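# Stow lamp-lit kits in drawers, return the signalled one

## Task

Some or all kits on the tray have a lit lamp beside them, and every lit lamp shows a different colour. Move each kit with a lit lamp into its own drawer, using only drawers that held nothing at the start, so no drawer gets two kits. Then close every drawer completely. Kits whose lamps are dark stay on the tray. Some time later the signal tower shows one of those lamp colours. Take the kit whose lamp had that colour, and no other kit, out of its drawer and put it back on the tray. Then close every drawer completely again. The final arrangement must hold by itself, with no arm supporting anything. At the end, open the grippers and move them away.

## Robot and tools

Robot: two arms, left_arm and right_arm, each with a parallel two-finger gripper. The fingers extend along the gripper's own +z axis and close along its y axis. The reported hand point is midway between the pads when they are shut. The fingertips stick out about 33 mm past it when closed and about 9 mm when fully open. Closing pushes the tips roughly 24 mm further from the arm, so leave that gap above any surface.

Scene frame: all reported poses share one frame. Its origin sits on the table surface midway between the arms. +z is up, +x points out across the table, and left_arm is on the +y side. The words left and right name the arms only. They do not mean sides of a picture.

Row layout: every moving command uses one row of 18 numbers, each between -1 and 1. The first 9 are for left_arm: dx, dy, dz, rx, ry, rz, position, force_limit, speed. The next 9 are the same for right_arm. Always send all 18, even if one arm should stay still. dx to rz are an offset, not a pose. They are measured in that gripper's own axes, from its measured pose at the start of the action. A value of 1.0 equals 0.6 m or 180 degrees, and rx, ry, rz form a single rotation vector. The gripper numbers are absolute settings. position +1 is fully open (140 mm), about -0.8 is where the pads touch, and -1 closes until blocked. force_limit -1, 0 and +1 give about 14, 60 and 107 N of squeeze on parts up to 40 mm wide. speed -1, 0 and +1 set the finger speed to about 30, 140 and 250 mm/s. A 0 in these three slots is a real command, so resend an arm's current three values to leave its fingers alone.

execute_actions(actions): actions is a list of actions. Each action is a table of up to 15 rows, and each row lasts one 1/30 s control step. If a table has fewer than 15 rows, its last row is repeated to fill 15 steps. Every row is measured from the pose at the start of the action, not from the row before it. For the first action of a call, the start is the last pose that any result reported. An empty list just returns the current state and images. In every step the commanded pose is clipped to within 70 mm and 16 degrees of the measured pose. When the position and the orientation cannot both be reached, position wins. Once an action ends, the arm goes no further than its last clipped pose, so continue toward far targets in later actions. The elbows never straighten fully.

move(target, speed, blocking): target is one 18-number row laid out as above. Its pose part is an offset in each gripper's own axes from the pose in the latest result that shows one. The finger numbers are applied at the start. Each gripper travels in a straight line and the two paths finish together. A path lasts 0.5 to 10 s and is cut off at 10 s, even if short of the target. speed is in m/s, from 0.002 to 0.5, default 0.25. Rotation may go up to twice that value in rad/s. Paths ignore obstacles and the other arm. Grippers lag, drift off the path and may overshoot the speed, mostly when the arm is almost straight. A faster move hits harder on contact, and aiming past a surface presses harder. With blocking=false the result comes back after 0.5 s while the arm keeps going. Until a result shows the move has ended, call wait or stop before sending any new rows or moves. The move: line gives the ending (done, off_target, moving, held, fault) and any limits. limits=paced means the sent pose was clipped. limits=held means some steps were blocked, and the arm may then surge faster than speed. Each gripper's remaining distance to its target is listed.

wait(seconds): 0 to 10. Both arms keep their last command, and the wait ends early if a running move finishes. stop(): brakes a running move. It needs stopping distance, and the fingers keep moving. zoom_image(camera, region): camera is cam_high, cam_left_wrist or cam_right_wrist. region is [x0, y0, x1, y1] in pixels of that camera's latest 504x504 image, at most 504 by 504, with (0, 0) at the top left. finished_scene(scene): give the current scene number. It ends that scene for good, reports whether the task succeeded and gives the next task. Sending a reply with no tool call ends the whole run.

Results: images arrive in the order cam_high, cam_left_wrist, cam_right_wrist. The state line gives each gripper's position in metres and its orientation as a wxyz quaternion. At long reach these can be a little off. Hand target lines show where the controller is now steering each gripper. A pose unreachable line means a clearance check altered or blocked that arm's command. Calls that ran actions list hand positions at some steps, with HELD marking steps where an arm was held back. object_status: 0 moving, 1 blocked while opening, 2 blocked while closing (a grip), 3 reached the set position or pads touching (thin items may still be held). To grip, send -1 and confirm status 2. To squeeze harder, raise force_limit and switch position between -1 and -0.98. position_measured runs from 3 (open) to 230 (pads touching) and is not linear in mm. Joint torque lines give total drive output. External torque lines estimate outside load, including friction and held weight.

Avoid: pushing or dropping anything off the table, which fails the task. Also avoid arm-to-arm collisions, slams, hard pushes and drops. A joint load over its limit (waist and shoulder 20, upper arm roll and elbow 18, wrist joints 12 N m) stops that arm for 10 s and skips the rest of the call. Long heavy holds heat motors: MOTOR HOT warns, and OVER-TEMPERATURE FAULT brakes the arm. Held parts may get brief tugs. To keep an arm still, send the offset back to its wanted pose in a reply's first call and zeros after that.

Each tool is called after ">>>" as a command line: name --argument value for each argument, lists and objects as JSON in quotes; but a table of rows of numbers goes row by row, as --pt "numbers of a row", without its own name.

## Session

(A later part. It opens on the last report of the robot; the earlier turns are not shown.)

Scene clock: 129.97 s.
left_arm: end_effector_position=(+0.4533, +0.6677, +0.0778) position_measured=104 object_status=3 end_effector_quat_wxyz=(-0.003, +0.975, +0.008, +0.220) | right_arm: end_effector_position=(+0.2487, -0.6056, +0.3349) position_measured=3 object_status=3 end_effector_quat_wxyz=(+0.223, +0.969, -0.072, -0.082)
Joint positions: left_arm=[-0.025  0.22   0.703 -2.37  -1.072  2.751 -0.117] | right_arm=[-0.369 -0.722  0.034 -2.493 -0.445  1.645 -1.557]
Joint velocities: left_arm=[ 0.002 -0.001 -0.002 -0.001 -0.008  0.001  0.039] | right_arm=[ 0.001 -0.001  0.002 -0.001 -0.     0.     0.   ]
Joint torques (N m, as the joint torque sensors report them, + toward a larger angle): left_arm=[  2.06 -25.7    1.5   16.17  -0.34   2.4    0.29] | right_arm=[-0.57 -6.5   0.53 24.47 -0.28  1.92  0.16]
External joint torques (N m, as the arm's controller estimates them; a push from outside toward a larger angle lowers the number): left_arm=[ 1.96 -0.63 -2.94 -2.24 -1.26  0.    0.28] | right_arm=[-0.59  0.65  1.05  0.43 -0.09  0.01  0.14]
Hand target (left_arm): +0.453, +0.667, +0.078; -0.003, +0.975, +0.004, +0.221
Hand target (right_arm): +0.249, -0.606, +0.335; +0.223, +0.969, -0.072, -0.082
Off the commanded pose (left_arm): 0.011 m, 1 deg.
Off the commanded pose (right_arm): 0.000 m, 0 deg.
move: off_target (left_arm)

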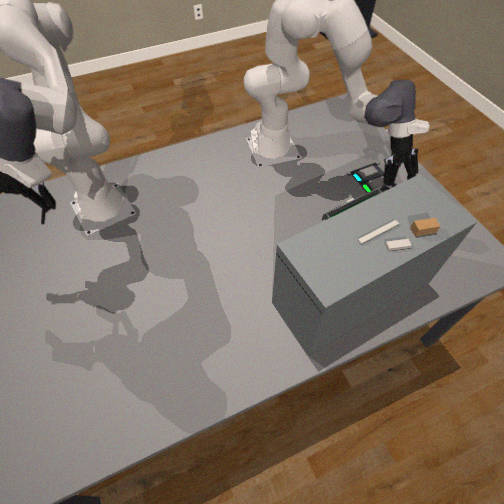

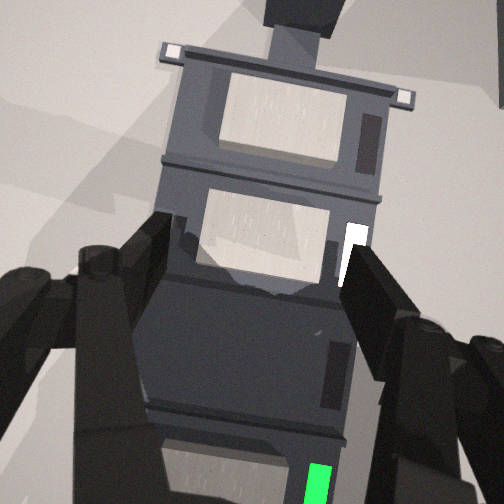

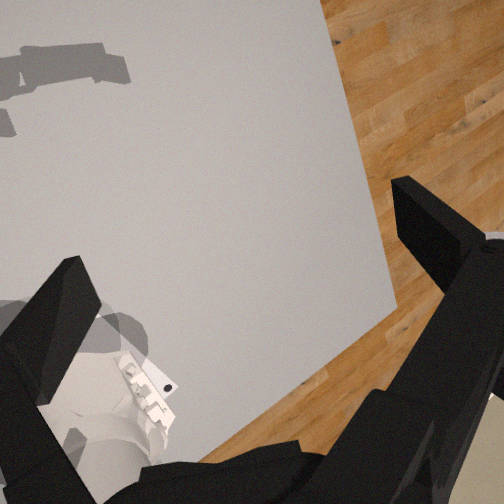

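>>> move --target '[-0.008,0.003,0.053,0,0,0,0.2,0,0,0,0,0,0,0,0,1,0,0]' --speed 0.06

>>> move --target '[0,0,0,0,0,0,-1,0,0,0,0,0,0,0,0,1,0,0]'

>>> move --target '[0.15,0,-0.39,0,0,0,-1,0,0,0,0,0,0,0,0,1,0,0]'

Scene clock: 132.90 s.
left_arm: end_effector_position=(+0.4621, +0.6650, +0.0461) position_measured=104 object_status=3 end_effector_quat_wxyz=(+0.000, +0.976, +0.016, +0.218) | right_arm: end_effector_position=(+0.2487, -0.6056, +0.3349) position_measured=3 object_status=3 end_effector_quat_wxyz=(+0.223, +0.969, -0.072, -0.082)
Joint positions: left_arm=[ 0.028  0.323  0.628 -2.321 -1.227  2.747 -0.024] | right_arm=[-0.369 -0.722  0.034 -2.493 -0.445  1.645 -1.557]
Joint velocities: left_arm=[ 0.023 -0.    -0.018  0.004 -0.032  0.001  0.067] | right_arm=[ 0.001 -0.     0.     0.    -0.001  0.001 -0.001]
Joint torques (N m, as the joint torque sensors report them, + toward a larger angle): left_arm=[  1.74 -26.74   3.81  17.97  -0.3    2.04   0.36] | right_arm=[-0.48 -6.34  0.43 24.11 -0.29  1.91  0.12]
External joint torques (N m, as the arm's controller estimates them; a push from outside toward a larger angle lowers the number): left_arm=[ 1.8   1.81 -2.05  0.72 -1.19 -0.23  0.35] | right_arm=[-0.48  0.79  0.96  0.05 -0.1  -0.01  0.1 ]
Hand target (left_arm): +0.463, +0.665, +0.046; -0.001, +0.975, +0.009, +0.220
Hand target (right_arm): +0.249, -0.606, +0.335; +0.223, +0.969, -0.072, -0.082
Off the commanded pose (left_arm): 0.002 m, 1 deg.
Off the commanded pose (right_arm): 0.000 m, 0 deg.
move: done

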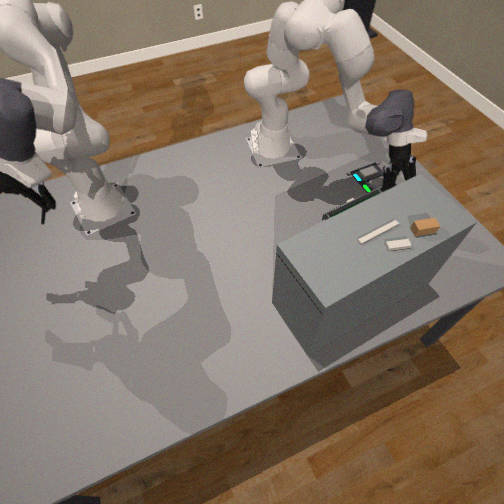

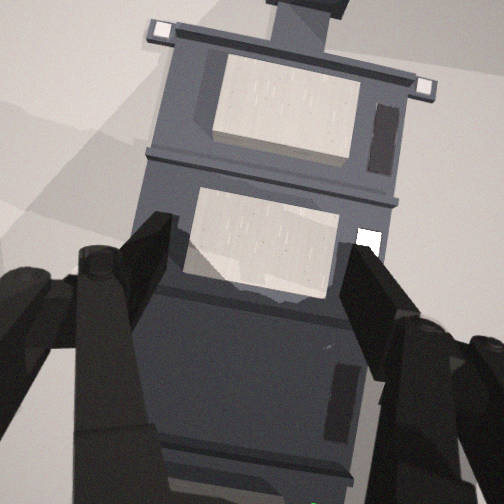

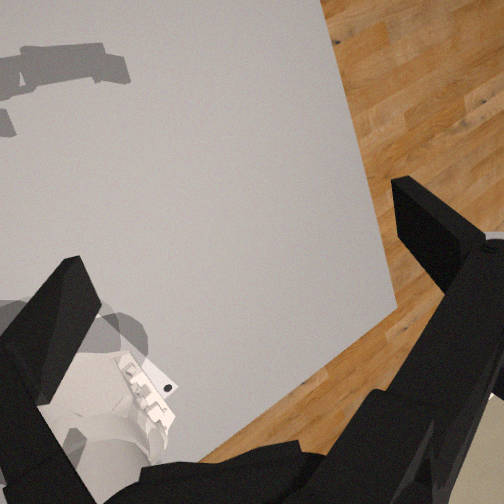

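Scene clock: 133.40 s.
left_arm: end_effector_position=(+0.4628, +0.6655, +0.0475) position_measured=148 object_status=2 end_effector_quat_wxyz=(-0.000, +0.975, +0.017, +0.219) | right_arm: end_effector_position=(+0.2487, -0.6056, +0.3349) position_measured=3 object_status=3 end_effector_quat_wxyz=(+0.223, +0.969, -0.072, -0.082)
Joint positions: left_arm=[ 0.028  0.32   0.628 -2.32  -1.227  2.748 -0.024] | right_arm=[-0.369 -0.722  0.034 -2.493 -0.445  1.645 -1.557]
Joint velocities: left_arm=[ 0.001  0.001 -0.    -0.     0.001  0.     0.001] | right_arm=[-0.    -0.001  0.     0.     0.     0.    -0.001]
Joint torques (N m, as the joint torque sensors report them, + toward a larger angle): left_arm=[  0.05 -26.64   4.91  16.13   0.85   2.09   0.14] | right_arm=[-0.64 -6.31  0.62 24.3  -0.27  1.94  0.11]
External joint torques (N m, as the arm's controller estimates them; a push from outside toward a larger angle lowers the number): left_arm=[ 0.07  1.84 -0.91 -1.14 -0.03 -0.17  0.13] | right_arm=[-0.64  0.83  1.16  0.23 -0.08  0.02  0.09]
Hand target (left_arm): +0.462, +0.665, +0.046; +0.000, +0.976, +0.016, +0.218
Hand target (right_arm): +0.249, -0.606, +0.335; +0.223, +0.969, -0.072, -0.082
Off the commanded pose (left_arm): 0.002 m, 0 deg.
Off the commanded pose (right_arm): 0.000 m, 0 deg.
move: done

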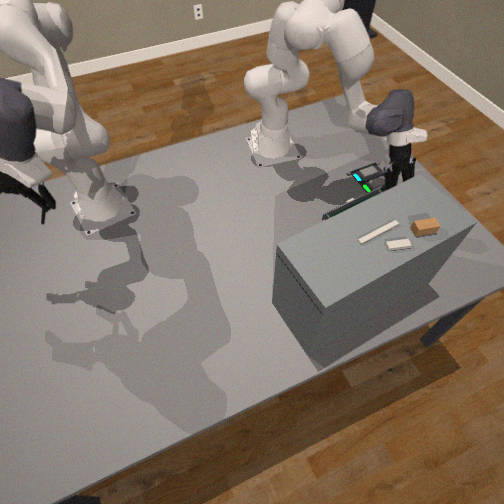

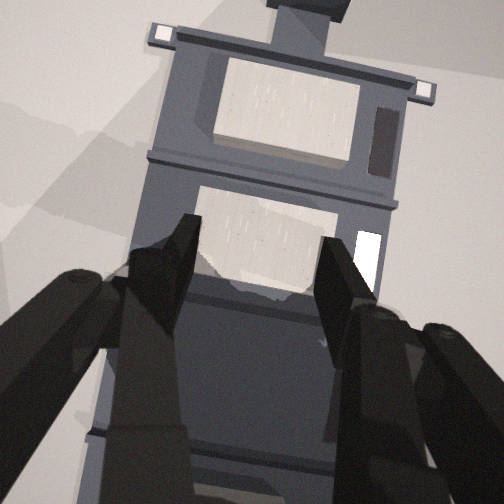

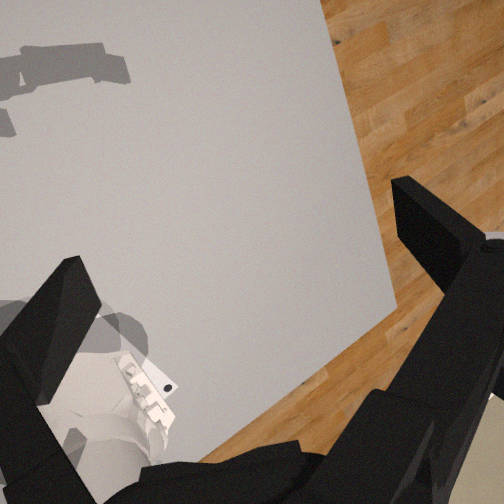

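Scene clock: 135.50 s.
left_arm: end_effector_position=(+0.4386, +0.6694, +0.2995) position_measured=233 object_status=3 end_effector_quat_wxyz=(-0.010, +0.976, +0.015, +0.216) | right_arm: end_effector_position=(+0.2487, -0.6056, +0.3349) position_measured=3 object_status=3 end_effector_quat_wxyz=(+0.223, +0.969, -0.072, -0.082)
Joint positions: left_arm=[ 0.302 -0.28   0.443 -2.292 -0.16   2.406 -0.884] | right_arm=[-0.369 -0.722  0.034 -2.493 -0.445  1.645 -1.557]
Joint velocities: left_arm=[ 0.005 -0.001 -0.002 -0.    -0.001 -0.003 -0.031] | right_arm=[ 0.    -0.001 -0.001 -0.001  0.001 -0.001  0.001]
Joint torques (N m, as the joint torque sensors report them, + toward a larger angle): left_arm=[  1.54 -18.09  -6.95  25.75   1.19   2.69  -0.08] | right_arm=[-0.59 -6.24  0.57 24.38 -0.28  1.9   0.11]
External joint torques (N m, as the arm's controller estimates them; a push from outside toward a larger angle lowers the number): left_arm=[ 1.46  1.52 -3.23  1.22  0.41 -0.42 -0.09] | right_arm=[-0.59  0.87  1.13  0.32 -0.1  -0.02  0.09]
Hand target (left_arm): +0.438, +0.670, +0.299; -0.009, +0.976, +0.021, +0.215
Hand target (right_arm): +0.249, -0.606, +0.335; +0.223, +0.969, -0.072, -0.082
Off the commanded pose (left_arm): 0.006 m, 1 deg.
Off the commanded pose (right_arm): 0.000 m, 0 deg.
move: off_target (left_arm)

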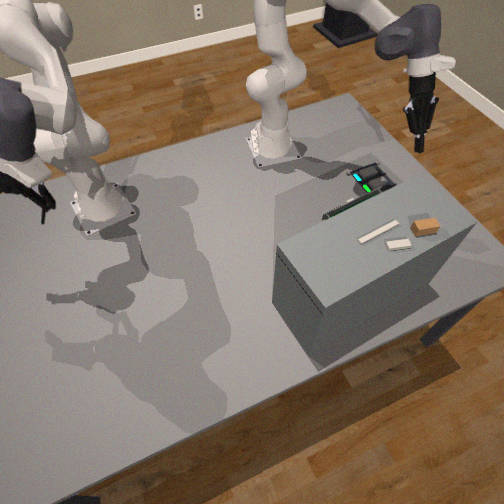

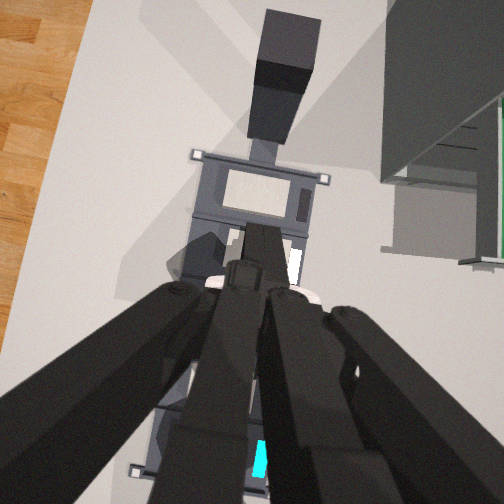

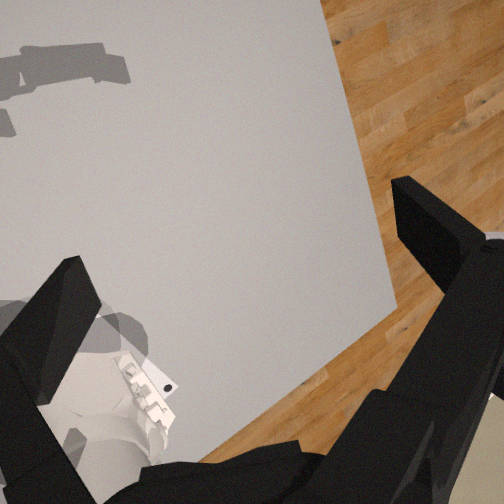

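>>> move --target '[-0.122,0.003,0.335,0,0,0,0.2,0,0,0,0,0,0,0,0,1,0,0]' --speed 0.2

Scene clock: 138.93 s.
left_arm: end_effector_position=(+0.4637, +0.6628, +0.0837) position_measured=104 object_status=3 end_effector_quat_wxyz=(+0.001, +0.976, +0.017, +0.218) | right_arm: end_effector_position=(+0.2487, -0.6056, +0.3349) position_measured=3 object_status=3 end_effector_quat_wxyz=(+0.223, +0.969, -0.072, -0.082)
Joint positions: left_arm=[ 0.309  0.176  0.352 -2.369 -0.912  2.804 -0.264] | right_arm=[-0.369 -0.722  0.034 -2.493 -0.445  1.645 -1.557]
Joint velocities: left_arm=[ 0.001 -0.001 -0.     0.    -0.012  0.002  0.045] | right_arm=[-0.001  0.    -0.001 -0.001 -0.001  0.001  0.   ]
Joint torques (N m, as the joint torque sensors report them, + toward a larger angle): left_arm=[  2.01 -29.31   0.82  18.71  -0.15   2.95   0.43] | right_arm=[-0.49 -6.28  0.33 24.48 -0.3   1.93  0.1 ]
External joint torques (N m, as the arm's controller estimates them; a push from outside toward a larger angle lowers the number): left_arm=[ 1.95  0.78 -1.3  -0.22 -1.14  0.42  0.42] | right_arm=[-0.48  0.75  0.89  0.5  -0.11  0.02  0.08]
Hand target (left_arm): +0.464, +0.664, +0.085; -0.002, +0.975, +0.011, +0.221
Hand target (right_arm): +0.249, -0.606, +0.335; +0.223, +0.969, -0.072, -0.082
Off the commanded pose (left_arm): 0.011 m, 1 deg.
Off the commanded pose (right_arm): 0.000 m, 0 deg.
move: off_target (left_arm)

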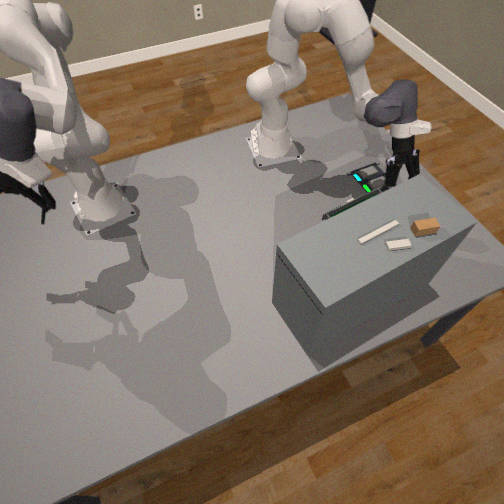

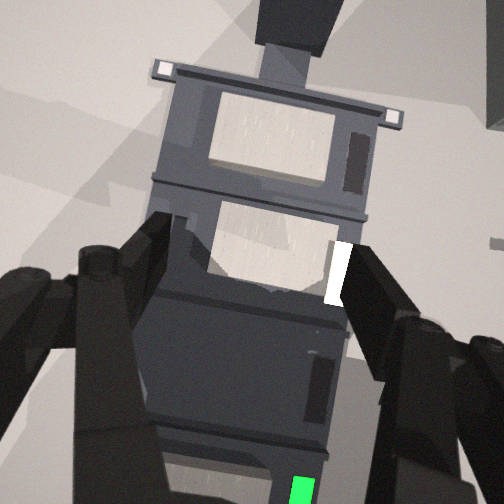

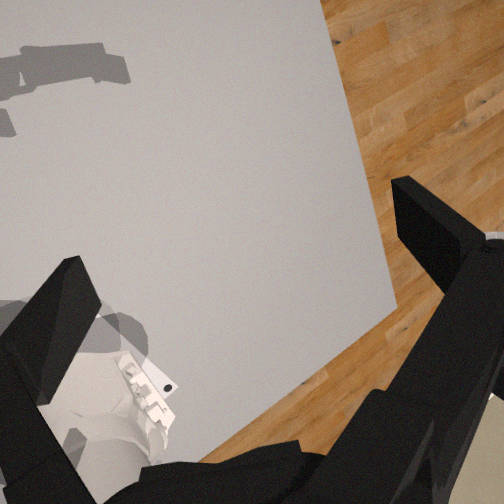

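>>> move --target '[-0.038,0.01,0.068,0,0,0.02,0.2,0,0,0,0,0,0,0,0,1,0,0]' --speed 0.05

>>> move --target '[0,0,0,0,0,0,-1,0,0,0,0,0,0,0,0,1,0,0]'

Scene clock: 142.53 s.
left_arm: end_effector_position=(+0.4615, +0.6538, +0.0362) position_measured=104 object_status=3 end_effector_quat_wxyz=(-0.001, +0.976, -0.009, +0.218) | right_arm: end_effector_position=(+0.2487, -0.6056, +0.3349) position_measured=3 object_status=3 end_effector_quat_wxyz=(+0.223, +0.969, -0.072, -0.082)
Joint positions: left_arm=[ 0.387  0.28   0.239 -2.346 -1.143  2.853 -0.01 ] | right_arm=[-0.369 -0.722  0.034 -2.493 -0.445  1.645 -1.557]
Joint velocities: left_arm=[ 0.005 -0.001 -0.006 -0.001 -0.015  0.004  0.047] | right_arm=[ 0.    -0.     0.001 -0.001  0.     0.    -0.001]
Joint torques (N m, as the joint torque sensors report them, + toward a larger angle): left_arm=[  2.02 -31.1    1.52  19.19  -0.17   2.73   0.29] | right_arm=[-0.48 -6.37  0.6  24.16 -0.26  1.92  0.12]
External joint torques (N m, as the arm's controller estimates them; a push from outside toward a larger angle lowers the number): left_arm=[ 2.01  1.72 -0.94  2.08 -1.13  0.44  0.28] | right_arm=[-0.53  0.78  1.09  0.11 -0.08 -0.01  0.1 ]
Hand target (left_arm): +0.462, +0.656, +0.037; -0.004, +0.975, -0.014, +0.220
Hand target (right_arm): +0.249, -0.606, +0.335; +0.223, +0.969, -0.072, -0.082
Off the commanded pose (left_arm): 0.003 m, 1 deg.
Off the commanded pose (right_arm): 0.000 m, 0 deg.
move: done

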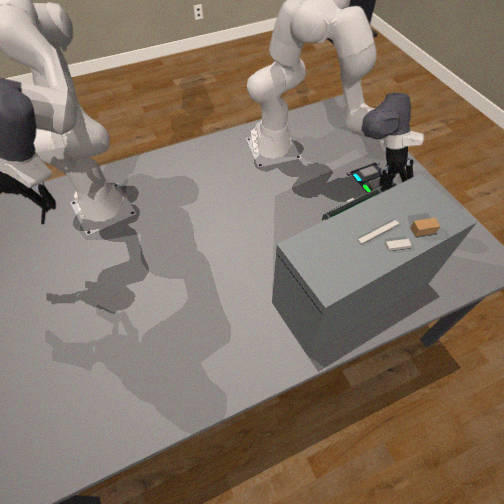

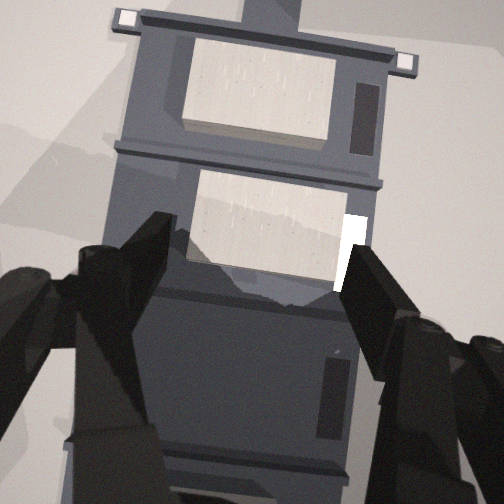

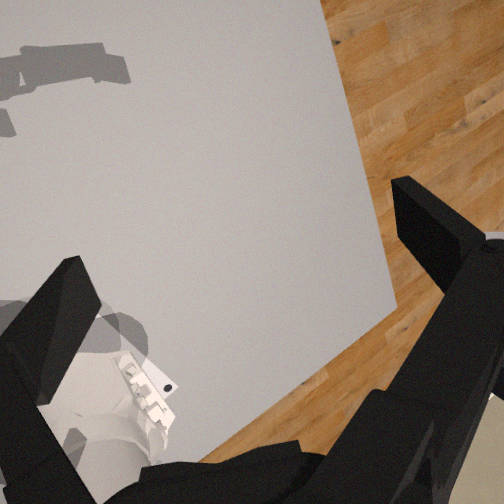

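Scene clock: 143.03 s.
left_arm: end_effector_position=(+0.4618, +0.6539, +0.0368) position_measured=134 object_status=2 end_effector_quat_wxyz=(-0.001, +0.976, -0.009, +0.219) | right_arm: end_effector_position=(+0.2487, -0.6056, +0.3349) position_measured=3 object_status=3 end_effector_quat_wxyz=(+0.223, +0.969, -0.072, -0.082)
Joint positions: left_arm=[ 0.387  0.279  0.239 -2.346 -1.143  2.854 -0.01 ] | right_arm=[-0.369 -0.722  0.034 -2.493 -0.445  1.645 -1.557]
Joint velocities: left_arm=[-0.001  0.002  0.001  0.    -0.001 -0.001 -0.   ] | right_arm=[-0.001 -0.001 -0.001 -0.     0.     0.     0.001]
Joint torques (N m, as the joint torque sensors report them, + toward a larger angle): left_arm=[  0.46 -31.58   1.85  16.78   0.83   2.2    0.08] | right_arm=[-0.5  -6.52  0.8  24.38 -0.3   1.91  0.12]
External joint torques (N m, as the arm's controller estimates them; a push from outside toward a larger angle lowers the number): left_arm=[ 0.46  1.15 -0.59 -0.36 -0.12 -0.09  0.07] | right_arm=[-0.45  0.67  1.41  0.3  -0.11 -0.01  0.1 ]
Hand target (left_arm): +0.461, +0.654, +0.036; -0.001, +0.976, -0.009, +0.218
Hand target (right_arm): +0.249, -0.606, +0.335; +0.223, +0.969, -0.072, -0.082
Off the commanded pose (left_arm): 0.001 m, 0 deg.
Off the commanded pose (right_arm): 0.000 m, 0 deg.
move: done

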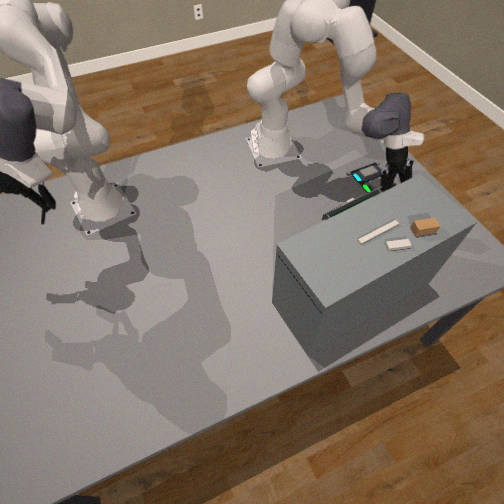

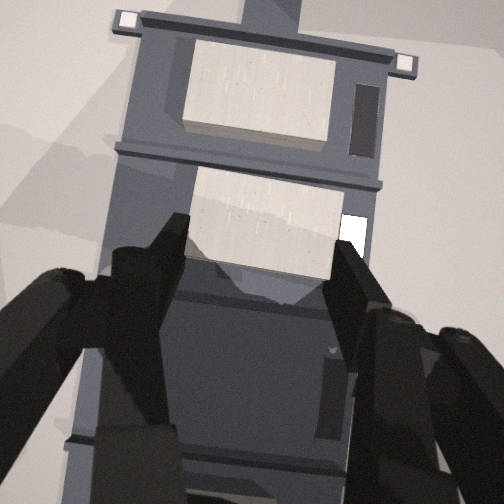

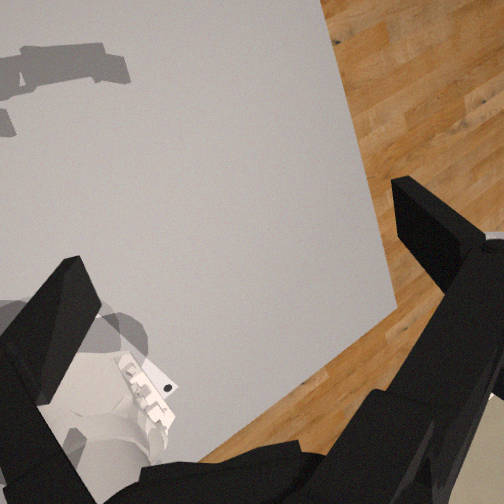

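>>> move --target '[0.145,0,-0.395,0,0,0,-1,0,0,0,0,0,0,0,0,1,0,0]'

>>> move --target '[0.09,0.445,0.04,0,0.03,-0.008,-1,0,0,0,0,0,0,0,0,1,0,0]'

>>> move --target '[0.0,0,0.11,0,0,0,-1,0,0,0,0,0,0,0,0,1,0,0]' --speed 0.08

Scene clock: 147.80 s.
left_arm: end_effector_position=(+0.4341, +0.6542, +0.2888) position_measured=134 object_status=2 end_effector_quat_wxyz=(-0.009, +0.977, -0.011, +0.214) | right_arm: end_effector_position=(+0.2487, -0.6056, +0.3349) position_measured=3 object_status=3 end_effector_quat_wxyz=(+0.223, +0.969, -0.072, -0.082)
Joint positions: left_arm=[ 0.579 -0.276  0.168 -2.333 -0.28   2.405 -0.759] | right_arm=[-0.369 -0.722  0.034 -2.493 -0.445  1.645 -1.557]
Joint velocities: left_arm=[ 0.004  0.001 -0.005  0.    -0.    -0.005 -0.029] | right_arm=[-0.    -0.001  0.001 -0.001 -0.001 -0.    -0.   ]
Joint torques (N m, as the joint torque sensors report them, + toward a larger angle): left_arm=[  1.75 -20.53  -3.69  25.84   1.67   2.72   0.03] | right_arm=[-0.56 -6.4   0.63 24.45 -0.3   1.92  0.13]
External joint torques (N m, as the arm's controller estimates them; a push from outside toward a larger angle lowers the number): left_arm=[ 1.76  1.53 -2.07  1.39  0.9  -0.3   0.02] | right_arm=[-0.56  0.73  1.19  0.41 -0.11  0.01  0.11]
Hand target (left_arm): +0.434, +0.655, +0.289; -0.009, +0.977, -0.006, +0.212
Hand target (right_arm): +0.249, -0.606, +0.335; +0.223, +0.969, -0.072, -0.082
Off the commanded pose (left_arm): 0.005 m, 1 deg.
Off the commanded pose (right_arm): 0.000 m, 0 deg.
move: off_target (left_arm)

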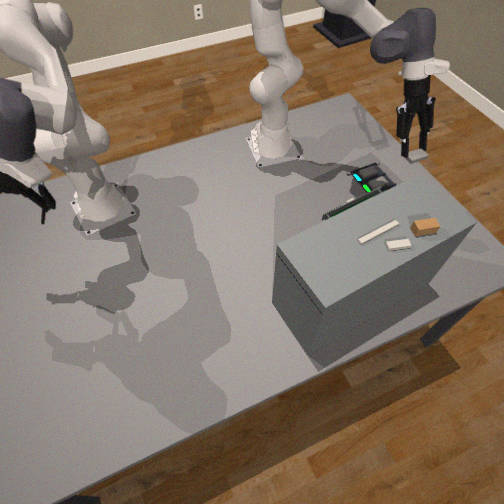

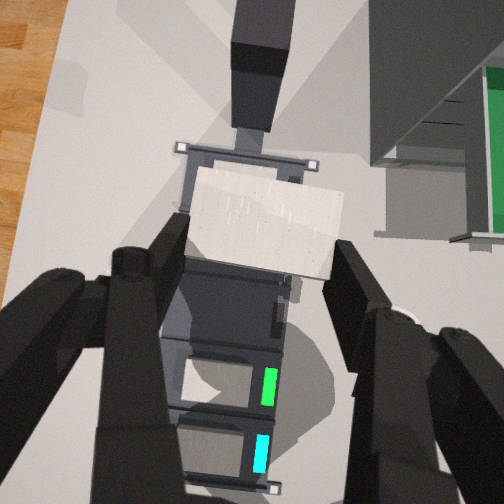

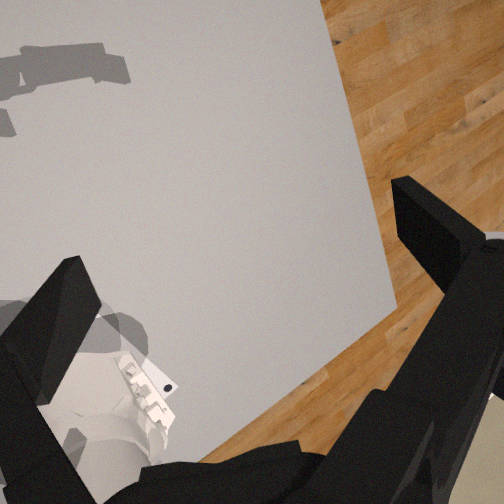

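Scene clock: 149.83 s.
left_arm: end_effector_position=(+0.4885, +0.3828, +0.2820) position_measured=134 object_status=2 end_effector_quat_wxyz=(-0.007, +0.966, -0.007, +0.257) | right_arm: end_effector_position=(+0.2487, -0.6056, +0.3349) position_measured=3 object_status=3 end_effector_quat_wxyz=(+0.223, +0.969, -0.072, -0.082)
Joint positions: left_arm=[ 0.601 -0.473 -0.441 -2.564 -0.403  2.626 -1.237] | right_arm=[-0.369 -0.722  0.034 -2.493 -0.445  1.645 -1.557]
Joint velocities: left_arm=[-0.001 -0.    -0.001  0.003 -0.001  0.    -0.026] | right_arm=[ 0.001 -0.     0.     0.    -0.    -0.     0.001]
Joint torques (N m, as the joint torque sensors report them, + toward a larger angle): left_arm=[  1.52 -15.67   3.69  25.11  -0.31   3.86   0.01] | right_arm=[-0.32 -6.42  0.52 24.43 -0.29  1.89  0.14]
External joint torques (N m, as the arm's controller estimates them; a push from outside toward a larger angle lowers the number): left_arm=[ 1.52 -1.73 -0.92  1.32 -1.19  0.5   0.  ] | right_arm=[-0.33  0.64  1.06  0.41 -0.11 -0.03  0.12]
Hand target (left_arm): +0.491, +0.383, +0.286; -0.005, +0.965, +0.000, +0.261
Hand target (right_arm): +0.249, -0.606, +0.335; +0.223, +0.969, -0.072, -0.082
Off the commanded pose (left_arm): 0.004 m, 1 deg.
Off the commanded pose (right_arm): 0.000 m, 0 deg.
move: off_target (left_arm)

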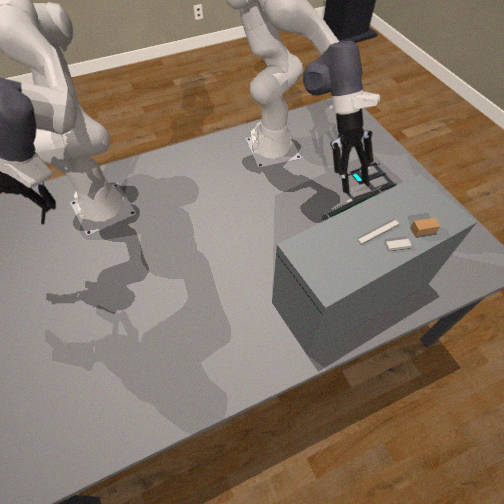

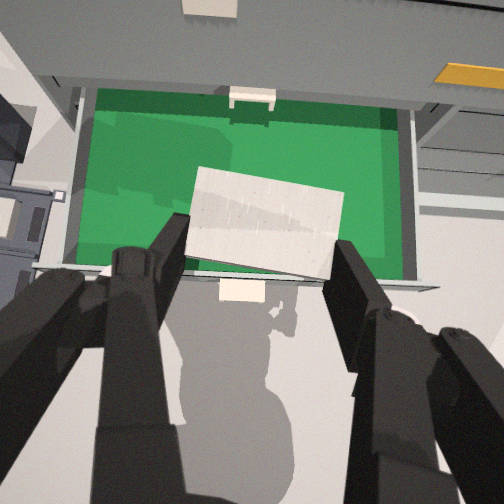

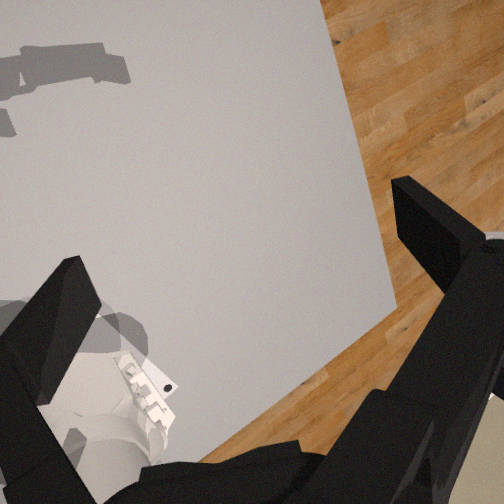

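Scene clock: 151.23 s.
left_arm: end_effector_position=(+0.5201, +0.3809, +0.2230) position_measured=134 object_status=2 end_effector_quat_wxyz=(-0.003, +0.967, -0.009, +0.255) | right_arm: end_effector_position=(+0.2487, -0.6056, +0.3349) position_measured=3 object_status=3 end_effector_quat_wxyz=(+0.223, +0.969, -0.072, -0.082)
Joint positions: left_arm=[ 0.648 -0.268 -0.519 -2.55  -0.378  2.814 -1.249] | right_arm=[-0.369 -0.722  0.034 -2.493 -0.445  1.645 -1.557]
Joint velocities: left_arm=[ 0.006  0.    -0.007  0.001 -0.001  0.008 -0.003] | right_arm=[ 0.    -0.001  0.     0.002  0.002  0.    -0.002]
Joint torques (N m, as the joint torque sensors report them, + toward a larger angle): left_arm=[  1.88 -16.76   2.    23.54   1.7    3.93  -0.12] | right_arm=[-0.62 -6.49  0.54 24.57 -0.28  1.9   0.13]
External joint torques (N m, as the arm's controller estimates them; a push from outside toward a larger angle lowers the number): left_arm=[ 1.92  1.9  -1.18  1.1   0.84  0.58 -0.13] | right_arm=[-0.64  0.72  1.08  0.4  -0.09 -0.04  0.11]
Hand target (left_arm): +0.523, +0.382, +0.225; -0.004, +0.966, -0.008, +0.258
Hand target (right_arm): +0.249, -0.606, +0.335; +0.223, +0.969, -0.072, -0.082
Off the commanded pose (left_arm): 0.003 m, 1 deg.
Off the commanded pose (right_arm): 0.000 m, 0 deg.
move: done

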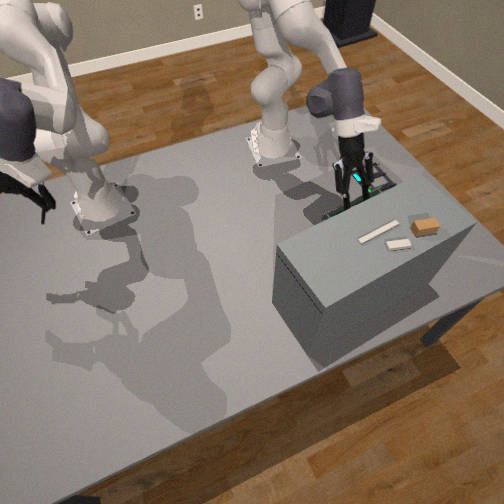

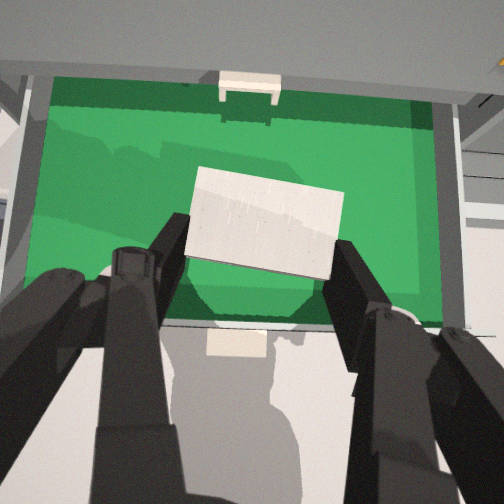

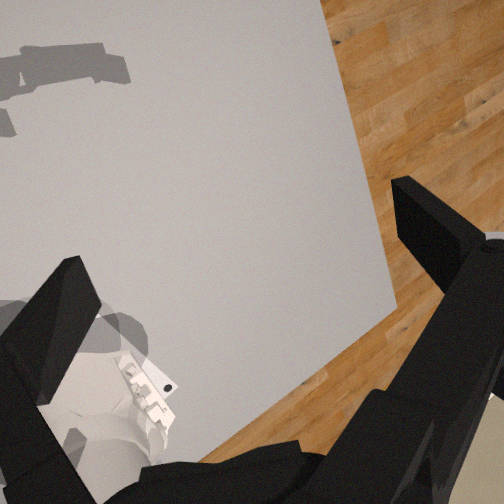

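>>> move --target '[0.018,-0.006,0.03,0,0,0,-1,0,0,0,0,0,0,0,0,1,0,0]' --speed 0.03

Scene clock: 153.43 s.
left_arm: end_effector_position=(+0.5360, +0.3835, +0.2106) position_measured=134 object_status=2 end_effector_quat_wxyz=(-0.001, +0.968, -0.011, +0.252) | right_arm: end_effector_position=(+0.2487, -0.6056, +0.3349) position_measured=3 object_status=3 end_effector_quat_wxyz=(+0.223, +0.969, -0.072, -0.082)
Joint positions: left_arm=[ 0.689 -0.191 -0.552 -2.51  -0.333  2.843 -1.268] | right_arm=[-0.369 -0.722  0.034 -2.493 -0.445  1.645 -1.557]
Joint velocities: left_arm=[ 0.012  0.002 -0.012  0.004  0.007  0.007 -0.015] | right_arm=[-0.    -0.    -0.002 -0.     0.001  0.    -0.001]
Joint torques (N m, as the joint torque sensors report them, + toward a larger angle): left_arm=[  2.94 -19.32   1.53  24.01   1.71   3.79  -0.13] | right_arm=[-0.32 -6.51  0.39 24.4  -0.29  1.91  0.14]
External joint torques (N m, as the arm's controller estimates them; a push from outside toward a larger angle lowers the number): left_arm=[ 2.89  1.02 -1.05  1.94  0.87  0.47 -0.14] | right_arm=[-0.28  0.65  0.99  0.3  -0.1  -0.01  0.12]
Hand target (left_arm): +0.539, +0.384, +0.213; -0.002, +0.967, -0.009, +0.255
Hand target (right_arm): +0.249, -0.606, +0.335; +0.223, +0.969, -0.072, -0.082
Off the commanded pose (left_arm): 0.003 m, 0 deg.
Off the commanded pose (right_arm): 0.000 m, 0 deg.
move: done

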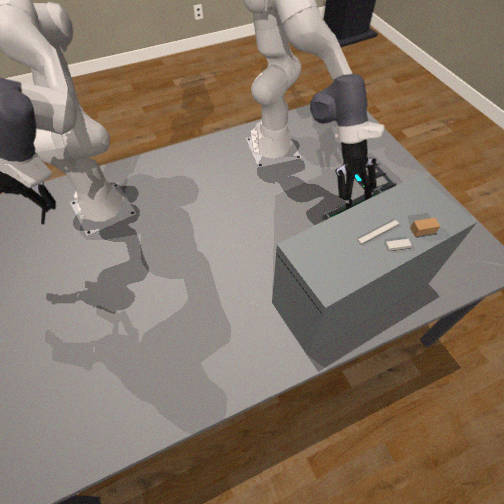

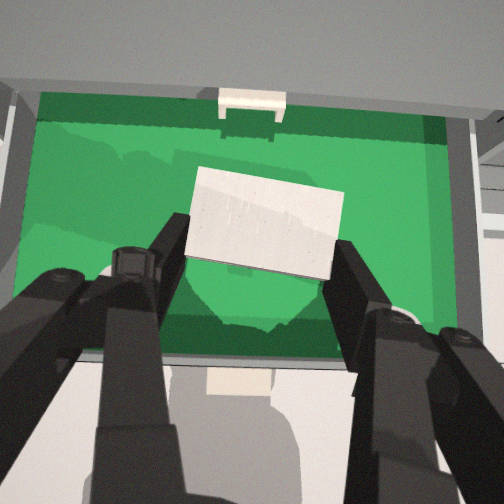

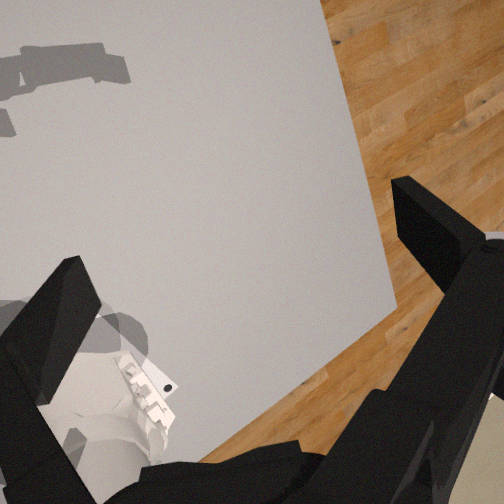

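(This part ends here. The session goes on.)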